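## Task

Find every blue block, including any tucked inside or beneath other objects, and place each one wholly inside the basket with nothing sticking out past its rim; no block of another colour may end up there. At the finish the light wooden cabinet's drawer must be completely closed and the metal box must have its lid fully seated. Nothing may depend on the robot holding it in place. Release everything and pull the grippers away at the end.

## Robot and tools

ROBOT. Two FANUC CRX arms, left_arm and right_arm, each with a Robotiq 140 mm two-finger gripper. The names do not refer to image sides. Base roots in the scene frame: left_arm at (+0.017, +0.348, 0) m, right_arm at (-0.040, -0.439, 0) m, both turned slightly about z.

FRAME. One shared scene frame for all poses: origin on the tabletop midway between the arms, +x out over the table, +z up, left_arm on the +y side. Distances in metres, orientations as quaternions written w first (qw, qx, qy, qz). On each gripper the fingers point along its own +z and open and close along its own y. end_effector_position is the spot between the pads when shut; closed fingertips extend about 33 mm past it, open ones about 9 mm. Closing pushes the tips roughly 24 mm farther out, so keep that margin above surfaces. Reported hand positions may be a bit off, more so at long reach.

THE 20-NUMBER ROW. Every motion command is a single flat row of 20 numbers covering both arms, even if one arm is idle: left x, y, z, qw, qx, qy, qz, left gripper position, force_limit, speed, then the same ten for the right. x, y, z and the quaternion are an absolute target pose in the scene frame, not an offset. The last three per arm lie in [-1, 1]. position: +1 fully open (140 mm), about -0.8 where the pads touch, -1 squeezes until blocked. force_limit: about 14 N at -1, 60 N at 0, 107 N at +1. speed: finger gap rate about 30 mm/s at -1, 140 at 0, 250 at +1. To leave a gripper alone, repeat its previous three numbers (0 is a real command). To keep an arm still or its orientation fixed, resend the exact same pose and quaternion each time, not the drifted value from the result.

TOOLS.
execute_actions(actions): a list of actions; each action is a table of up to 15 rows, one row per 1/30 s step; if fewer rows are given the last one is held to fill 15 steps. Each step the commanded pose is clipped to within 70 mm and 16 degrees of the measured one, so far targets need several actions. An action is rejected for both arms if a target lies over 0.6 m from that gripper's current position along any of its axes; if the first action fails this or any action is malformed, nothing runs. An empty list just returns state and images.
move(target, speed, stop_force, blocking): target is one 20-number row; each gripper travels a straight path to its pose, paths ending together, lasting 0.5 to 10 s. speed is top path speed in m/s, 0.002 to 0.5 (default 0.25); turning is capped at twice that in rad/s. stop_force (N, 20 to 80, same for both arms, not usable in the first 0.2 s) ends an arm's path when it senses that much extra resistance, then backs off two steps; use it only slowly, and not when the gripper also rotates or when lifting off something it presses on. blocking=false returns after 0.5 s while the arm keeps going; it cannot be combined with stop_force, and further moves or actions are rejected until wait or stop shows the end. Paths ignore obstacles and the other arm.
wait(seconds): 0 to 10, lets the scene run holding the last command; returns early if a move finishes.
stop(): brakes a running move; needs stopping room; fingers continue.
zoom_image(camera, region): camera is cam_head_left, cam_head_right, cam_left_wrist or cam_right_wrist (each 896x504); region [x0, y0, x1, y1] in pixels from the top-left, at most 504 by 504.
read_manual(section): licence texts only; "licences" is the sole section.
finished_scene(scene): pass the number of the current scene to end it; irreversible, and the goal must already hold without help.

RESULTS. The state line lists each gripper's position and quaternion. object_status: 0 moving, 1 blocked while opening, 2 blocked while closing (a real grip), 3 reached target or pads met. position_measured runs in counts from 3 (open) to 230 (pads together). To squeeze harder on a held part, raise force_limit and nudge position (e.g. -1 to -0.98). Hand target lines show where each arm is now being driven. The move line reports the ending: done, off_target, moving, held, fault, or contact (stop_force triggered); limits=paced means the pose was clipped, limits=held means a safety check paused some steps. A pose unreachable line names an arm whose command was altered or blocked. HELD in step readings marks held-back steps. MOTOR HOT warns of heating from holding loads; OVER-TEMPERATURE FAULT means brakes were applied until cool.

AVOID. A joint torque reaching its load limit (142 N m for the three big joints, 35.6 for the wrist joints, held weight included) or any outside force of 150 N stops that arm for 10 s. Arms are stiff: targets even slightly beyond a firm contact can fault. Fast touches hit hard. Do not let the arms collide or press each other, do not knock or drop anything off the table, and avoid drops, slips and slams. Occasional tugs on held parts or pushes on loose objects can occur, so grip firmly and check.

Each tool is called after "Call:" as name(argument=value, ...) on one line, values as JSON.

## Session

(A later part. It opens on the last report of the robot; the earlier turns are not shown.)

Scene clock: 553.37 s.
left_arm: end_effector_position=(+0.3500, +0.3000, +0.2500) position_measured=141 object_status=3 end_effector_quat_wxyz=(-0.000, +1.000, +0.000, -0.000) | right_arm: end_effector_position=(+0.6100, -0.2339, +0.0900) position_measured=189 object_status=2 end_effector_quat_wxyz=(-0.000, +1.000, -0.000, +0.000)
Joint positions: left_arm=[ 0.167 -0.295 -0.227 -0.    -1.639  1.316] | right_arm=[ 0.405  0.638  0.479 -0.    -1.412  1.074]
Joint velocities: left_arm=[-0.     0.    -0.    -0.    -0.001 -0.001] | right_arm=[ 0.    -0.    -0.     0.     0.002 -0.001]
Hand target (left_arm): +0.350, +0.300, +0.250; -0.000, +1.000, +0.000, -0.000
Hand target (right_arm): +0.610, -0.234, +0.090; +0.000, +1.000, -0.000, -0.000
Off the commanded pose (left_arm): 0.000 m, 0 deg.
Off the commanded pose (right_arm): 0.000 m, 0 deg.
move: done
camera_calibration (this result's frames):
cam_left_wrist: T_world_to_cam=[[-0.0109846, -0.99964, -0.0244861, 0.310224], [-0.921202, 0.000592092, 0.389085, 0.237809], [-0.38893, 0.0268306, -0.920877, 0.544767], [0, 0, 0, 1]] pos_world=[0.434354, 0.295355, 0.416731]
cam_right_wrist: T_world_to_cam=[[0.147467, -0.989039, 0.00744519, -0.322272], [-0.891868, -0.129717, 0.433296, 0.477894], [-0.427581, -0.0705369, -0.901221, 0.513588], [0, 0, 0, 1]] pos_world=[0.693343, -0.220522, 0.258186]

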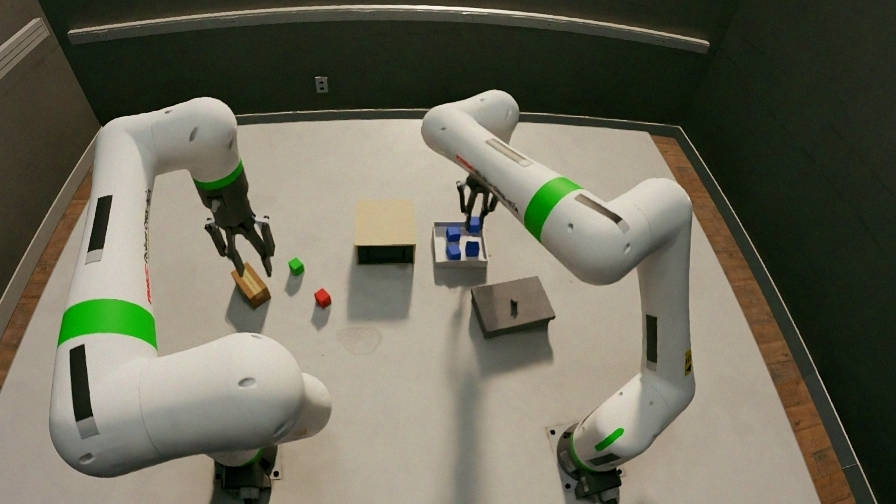

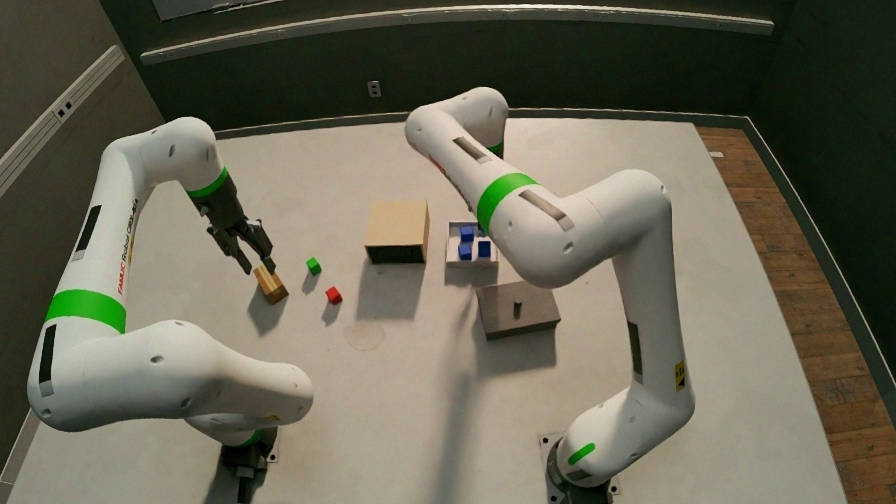

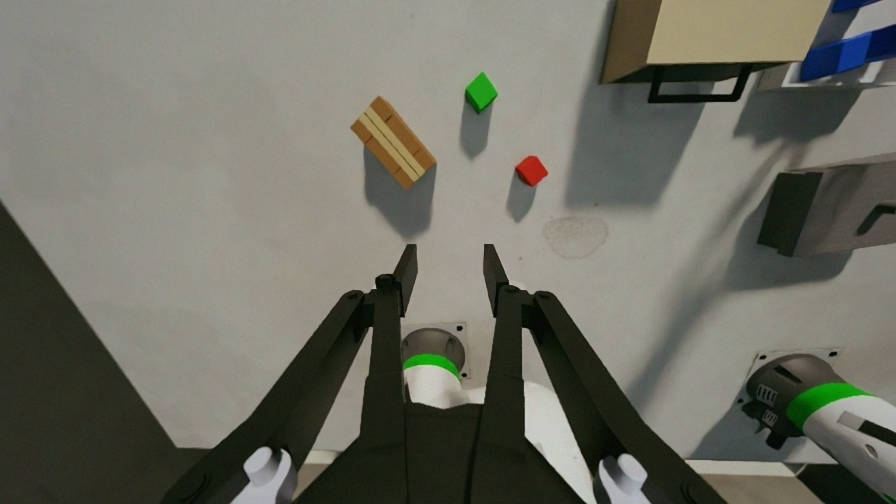

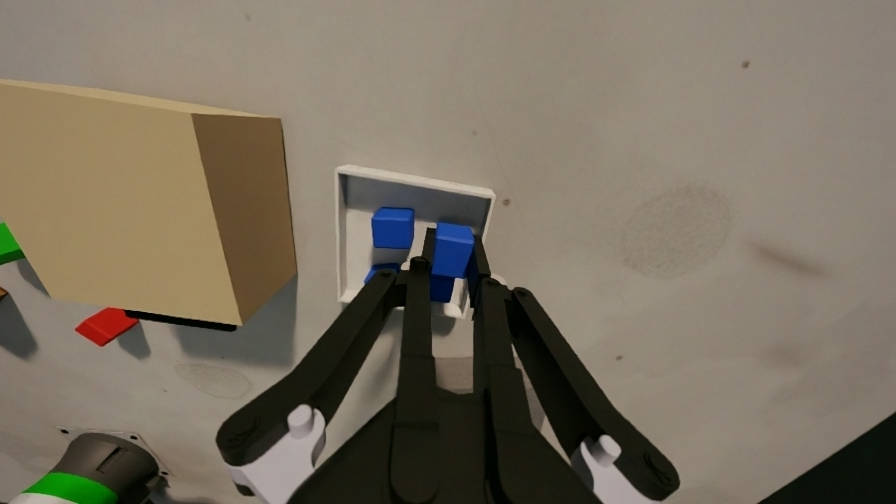

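Call:
move(target=[0.35,0.30,0.25,0,1,0,0,-0.1,0,0, 0.61,-0.230,0.064,0,1,0,0,-1,0,0], speed=0.05)

Call:
move(target=[0.35,0.30,0.25,0,1,0,0,-0.1,0,0, 0.61,-0.230,0.064,0,1,0,0,-0.33,0,-0.3])

Call:
move(target=[0.35,0.30,0.25,0,1,0,0,-0.1,0,0, 0.61,-0.230,0.16,0,1,0,0,-0.33,0,-0.3], speed=0.12)

Call:
move(target=[0.35,0.30,0.25,0,1,0,0,-0.1,0,0, 0.40,-0.42,0.25,0,1,0,0,-0.33,0,-0.3], speed=0.25)

Scene clock: 561.73 s.
left_arm: end_effector_position=(+0.3500, +0.3000, +0.2500) position_measured=141 object_status=3 end_effector_quat_wxyz=(-0.000, +1.000, +0.000, +0.000) | right_arm: end_effector_position=(+0.6100, -0.2300, +0.0640) position_measured=189 object_status=2 end_effector_quat_wxyz=(+0.000, +1.000, -0.000, +0.000)
Joint positions: left_arm=[ 0.167 -0.295 -0.227 -0.    -1.639  1.316] | right_arm=[ 0.411  0.654  0.443  0.    -1.36   1.068]
Joint velocities: left_arm=[ 0.     0.    -0.     0.    -0.001 -0.   ] | right_arm=[ 0.001  0.    -0.001  0.    -0.001 -0.001]
Hand target (left_arm): +0.350, +0.300, +0.250; -0.000, +1.000, +0.000, -0.000
Hand target (right_arm): +0.610, -0.230, +0.064; +0.000, +1.000, -0.000, -0.000
Off the commanded pose (left_arm): 0.000 m, 0 deg.
Off the commanded pose (right_arm): 0.000 m, 0 deg.
move: done
camera_calibration (this result's frames):
cam_left_wrist: T_world_to_cam=[[-0.0109845, -0.99964, -0.024486, 0.310224], [-0.921202, 0.000591994, 0.389084, 0.237809], [-0.38893, 0.0268304, -0.920877, 0.544767], [0, 0, 0, 1]] pos_world=[0.434354, 0.295355, 0.416731]
cam_right_wrist: T_world_to_cam=[[0.147595, -0.989019, 0.00759924, -0.318267], [-0.89187, -0.129768, 0.433276, 0.489659], [-0.427532, -0.070727, -0.901229, 0.49036], [0, 0, 0, 1]] pos_world=[0.693331, -0.216548, 0.232188]

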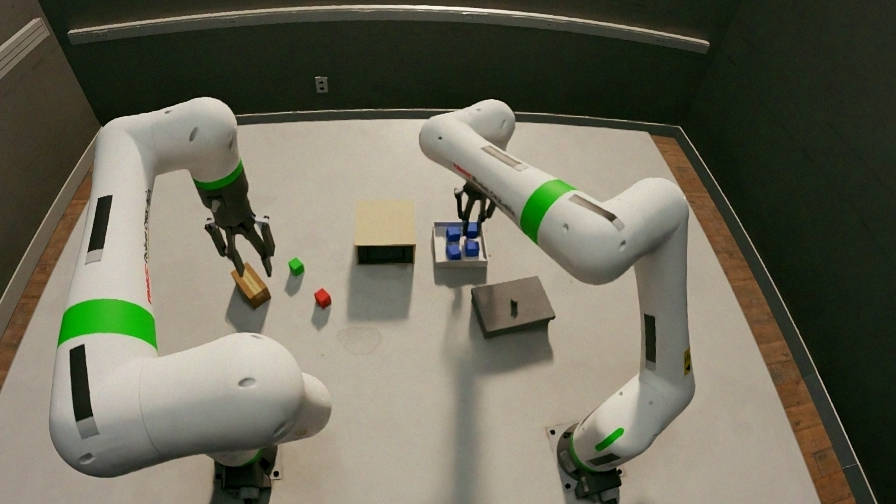

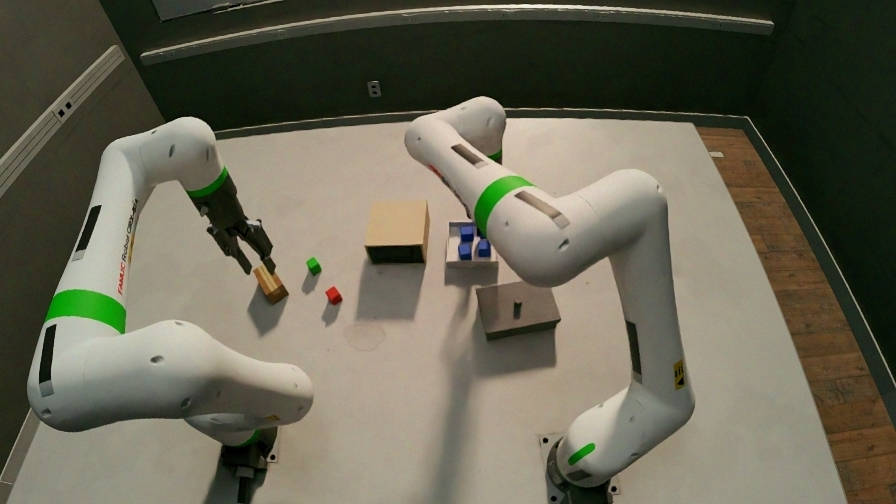

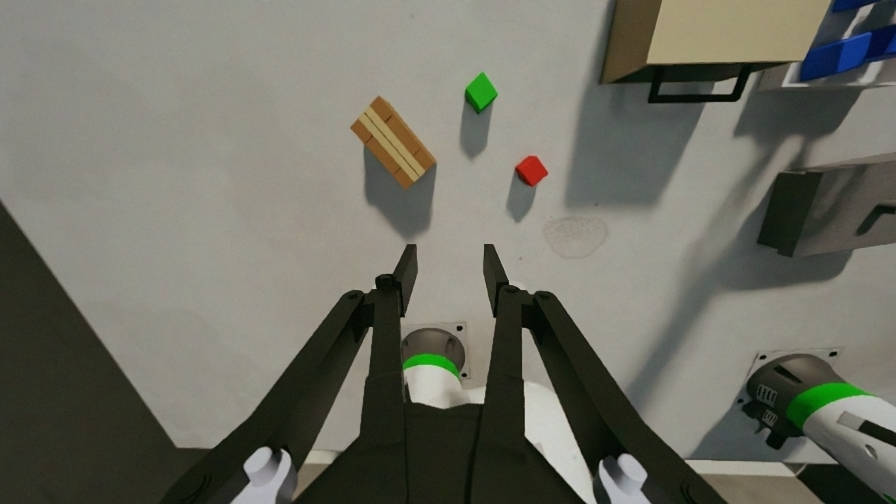

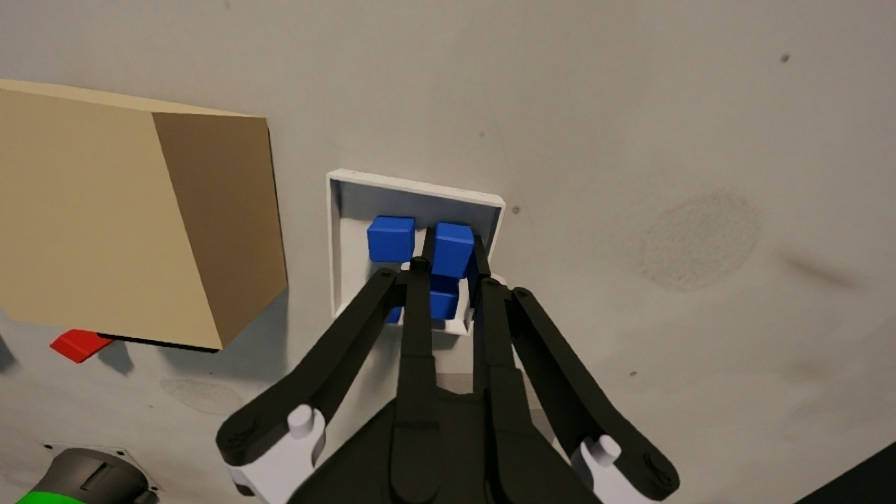

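Scene clock: 562.43 s.
left_arm: end_effector_position=(+0.3500, +0.3000, +0.2500) position_measured=141 object_status=3 end_effector_quat_wxyz=(-0.000, +1.000, +0.000, -0.000) | right_arm: end_effector_position=(+0.6100, -0.2300, +0.0640) position_measured=171 object_status=3 end_effector_quat_wxyz=(+0.000, +1.000, -0.000, +0.000)
Joint positions: left_arm=[ 0.167 -0.295 -0.227 -0.    -1.639  1.316] | right_arm=[ 0.411  0.654  0.443  0.    -1.36   1.068]
Joint velocities: left_arm=[ 0.    -0.    -0.    -0.     0.001  0.   ] | right_arm=[ 0.     0.    -0.001 -0.     0.     0.   ]
Hand target (left_arm): +0.350, +0.300, +0.250; -0.000, +1.000, +0.000, -0.000
Hand target (right_arm): +0.610, -0.230, +0.064; +0.000, +1.000, -0.000, +0.000
Off the commanded pose (left_arm): 0.000 m, 0 deg.
Off the commanded pose (right_arm): 0.000 m, 0 deg.
move: done
camera_calibration (this result's frames):
cam_left_wrist: T_world_to_cam=[[-0.0109847, -0.99964, -0.0244859, 0.310224], [-0.921202, 0.000592251, 0.389084, 0.237809], [-0.38893, 0.0268305, -0.920877, 0.544767], [0, 0, 0, 1]] pos_world=[0.434354, 0.295355, 0.416731]
cam_right_wrist: T_world_to_cam=[[0.1476, -0.989018, 0.00761316, -0.318274], [-0.891854, -0.129764, 0.43331, 0.489646], [-0.427564, -0.0707462, -0.901213, 0.490333], [0, 0, 0, 1]] pos_world=[0.693318, -0.216551, 0.232149]

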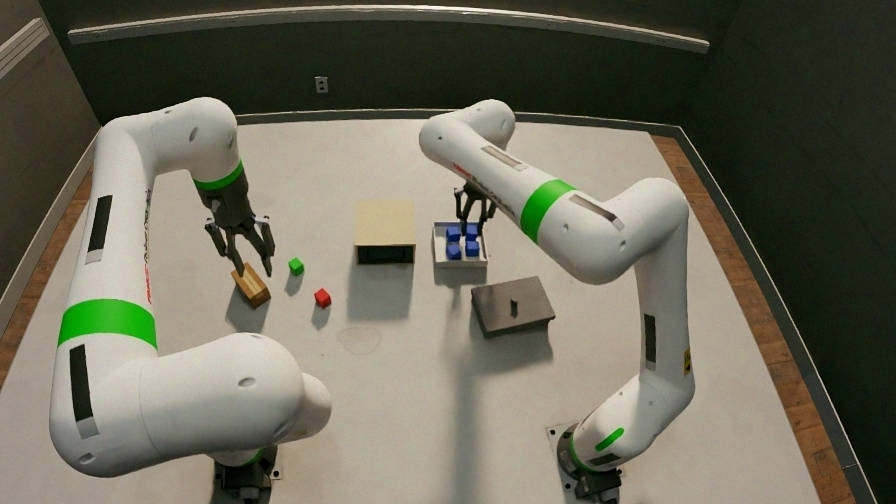

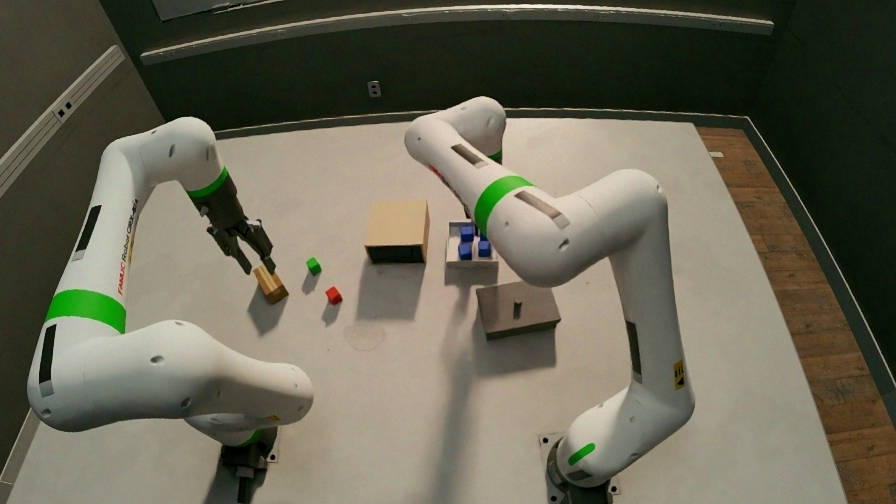

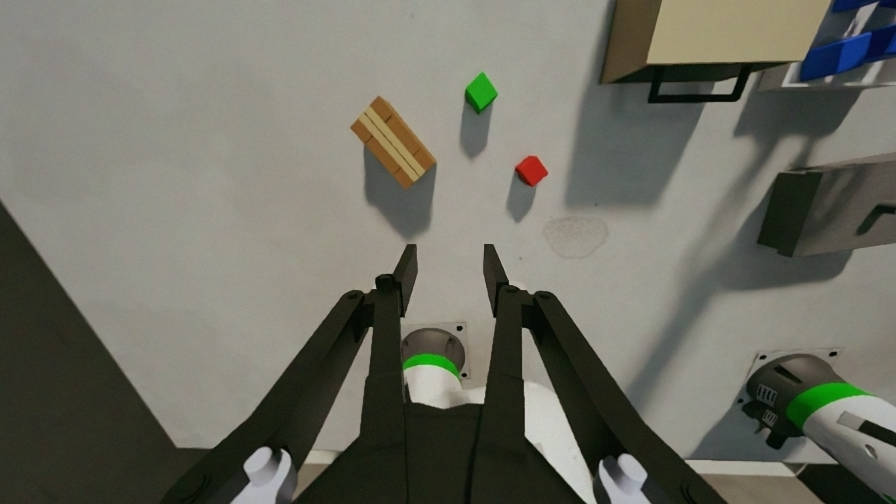

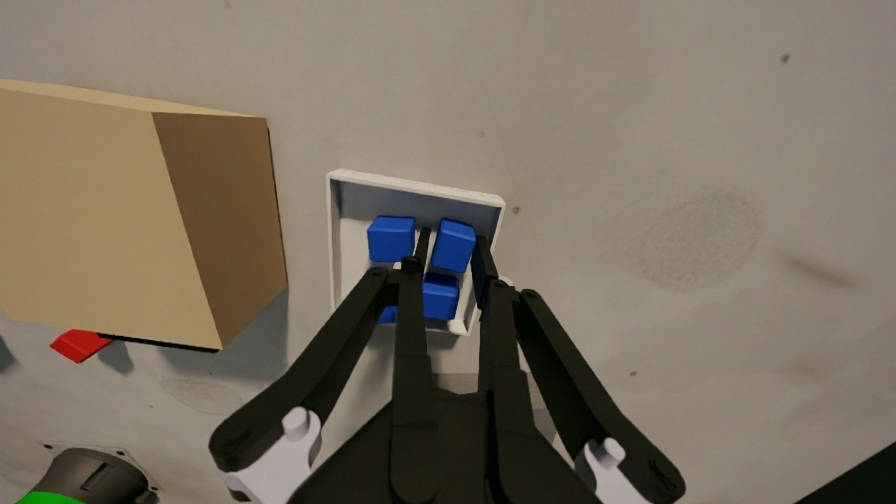

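Scene clock: 563.57 s.
left_arm: end_effector_position=(+0.3500, +0.3000, +0.2500) position_measured=141 object_status=3 end_effector_quat_wxyz=(-0.000, +1.000, +0.000, -0.000) | right_arm: end_effector_position=(+0.6099, -0.2301, +0.1602) position_measured=171 object_status=3 end_effector_quat_wxyz=(+0.000, +1.000, +0.000, +0.000)
Joint positions: left_arm=[ 0.167 -0.295 -0.227 -0.    -1.639  1.316] | right_arm=[ 0.411  0.624  0.622  0.    -1.568  1.069]
Joint velocities: left_arm=[-0.    -0.    -0.002 -0.001  0.002  0.   ] | right_arm=[-0.001  0.003  0.002  0.    -0.001  0.001]
Hand target (left_arm): +0.350, +0.300, +0.250; -0.000, +1.000, +0.000, -0.000
Hand target (right_arm): +0.610, -0.230, +0.160; -0.000, +1.000, +0.000, -0.000
Off the commanded pose (left_arm): 0.000 m, 0 deg.
Off the commanded pose (right_arm): 0.000 m, 0 deg.
move: done
camera_calibration (this result's frames):
cam_left_wrist: T_world_to_cam=[[-0.0109848, -0.99964, -0.0244861, 0.310224], [-0.921202, 0.00059226, 0.389084, 0.237809], [-0.38893, 0.0268306, -0.920877, 0.544767], [0, 0, 0, 1]] pos_world=[0.434354, 0.295355, 0.416731]
cam_right_wrist: T_world_to_cam=[[0.148023, -0.988954, 0.00768371, -0.3193], [-0.891953, -0.13014, 0.432994, 0.447897], [-0.427212, -0.0709466, -0.901364, 0.576785], [0, 0, 0, 1]] pos_world=[0.693176, -0.216563, 0.32841]

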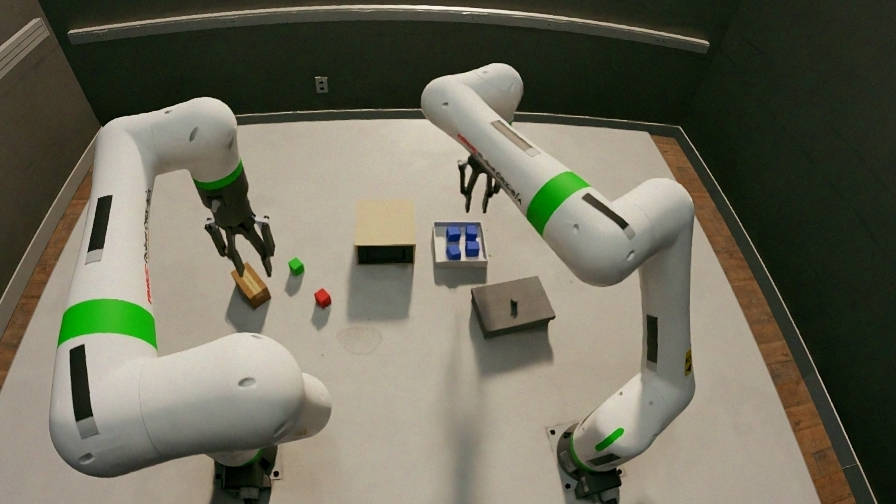

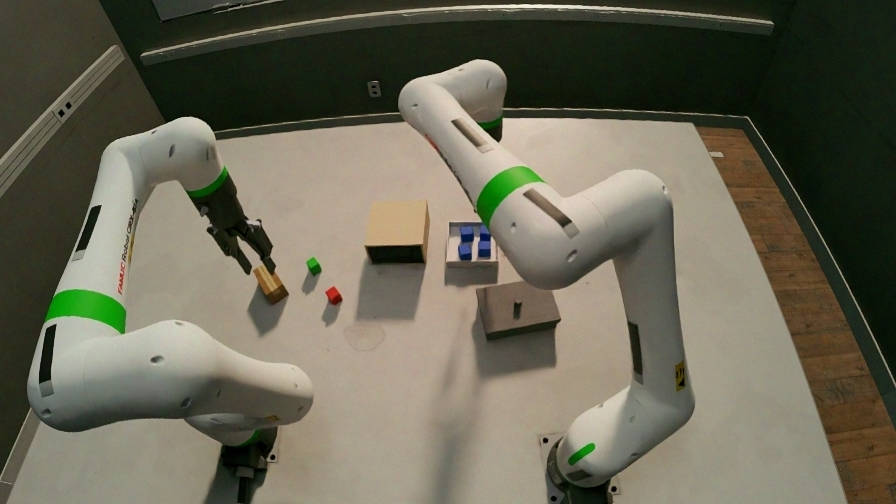

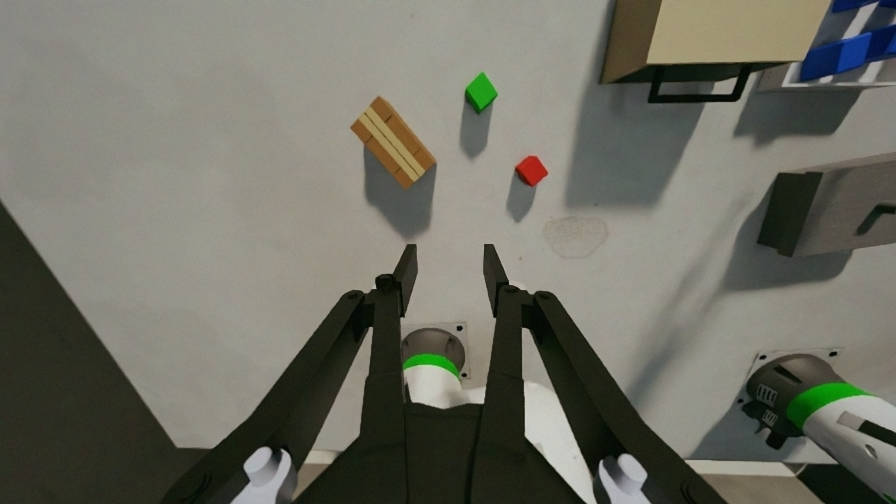

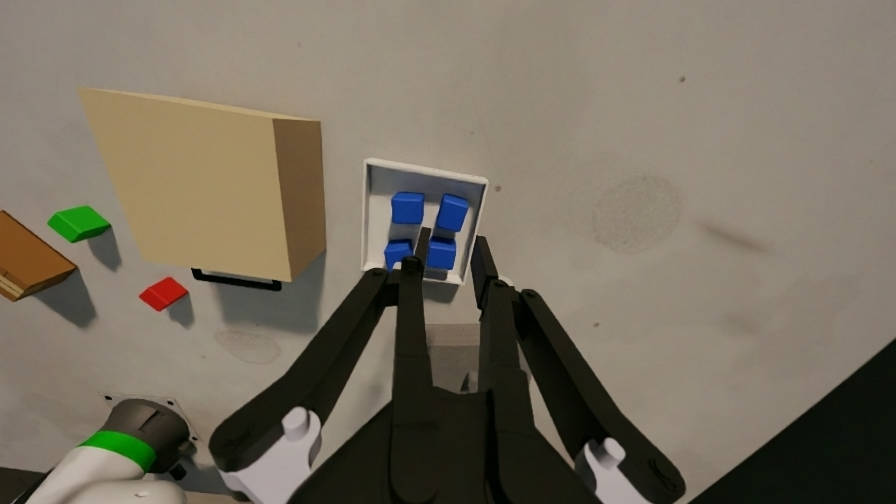

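Scene clock: 565.17 s.
left_arm: end_effector_position=(+0.3500, +0.3000, +0.2500) position_measured=141 object_status=3 end_effector_quat_wxyz=(-0.000, +1.000, +0.000, -0.000) | right_arm: end_effector_position=(+0.4007, -0.4208, +0.2498) position_measured=171 object_status=3 end_effector_quat_wxyz=(+0.000, +1.000, +0.000, +0.000)
Joint positions: left_arm=[ 0.167 -0.295 -0.227 -0.    -1.639  1.316] | right_arm=[ 0.248 -0.021  0.005  0.001 -1.597  1.231]
Joint velocities: left_arm=[ 0.    -0.     0.001  0.001 -0.001  0.   ] | right_arm=[-0.    -0.001  0.    -0.    -0.    -0.001]
Hand target (left_arm): +0.350, +0.300, +0.250; -0.000, +1.000, +0.000, -0.000
Hand target (right_arm): +0.401, -0.421, +0.250; +0.000, +1.000, +0.000, +0.000
Off the commanded pose (left_arm): 0.000 m, 0 deg.
Off the commanded pose (right_arm): 0.001 m, 0 deg.
move: done
camera_calibration (this result's frames):
cam_left_wrist: T_world_to_cam=[[-0.0109846, -0.99964, -0.024486, 0.310224], [-0.921202, 0.00059215, 0.389084, 0.237809], [-0.38893, 0.0268305, -0.920877, 0.544767], [0, 0, 0, 1]] pos_world=[0.434354, 0.295355, 0.416731]
cam_right_wrist: T_world_to_cam=[[0.147718, -0.988997, 0.00805507, -0.477641], [-0.891959, -0.129697, 0.433115, 0.197838], [-0.427304, -0.0711637, -0.901303, 0.554558], [0, 0, 0, 1]] pos_world=[0.483985, -0.407262, 0.417985]

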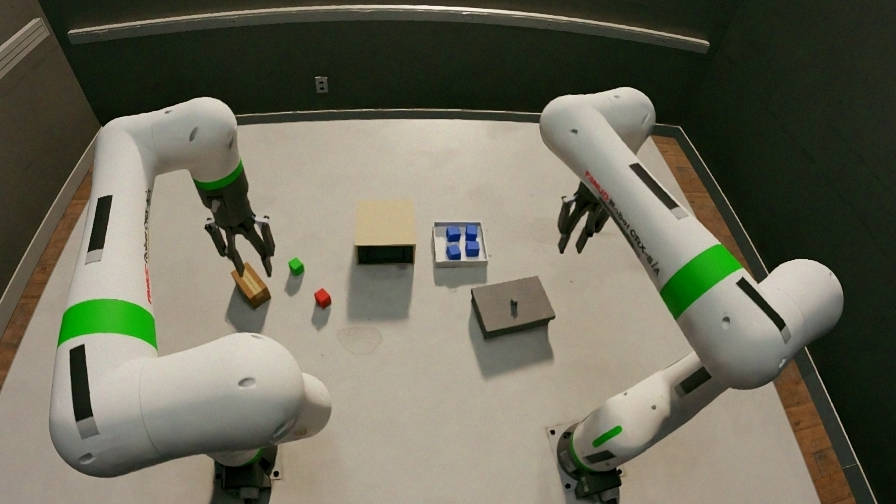

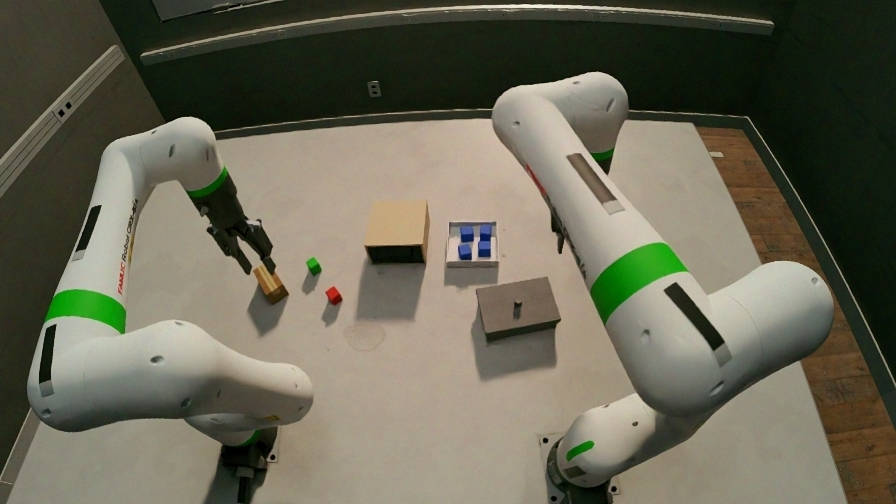

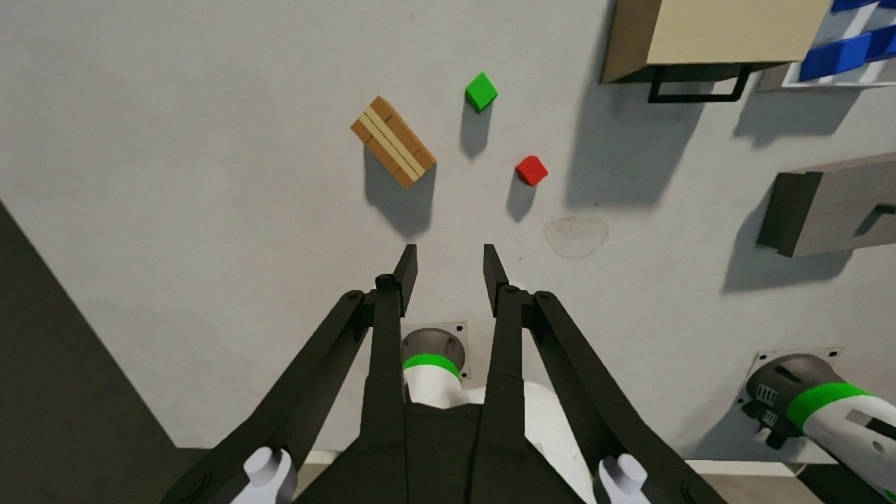

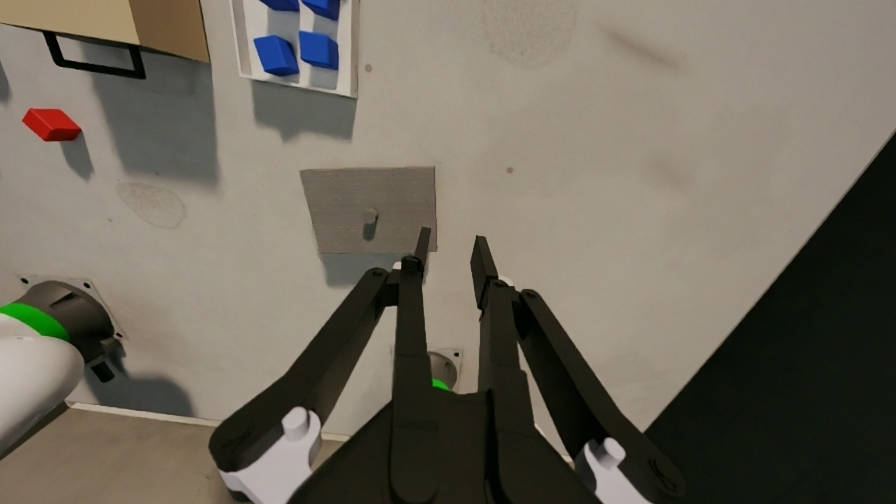

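Call:
finished_scene(scene=1)

The scene is finished: the task was done.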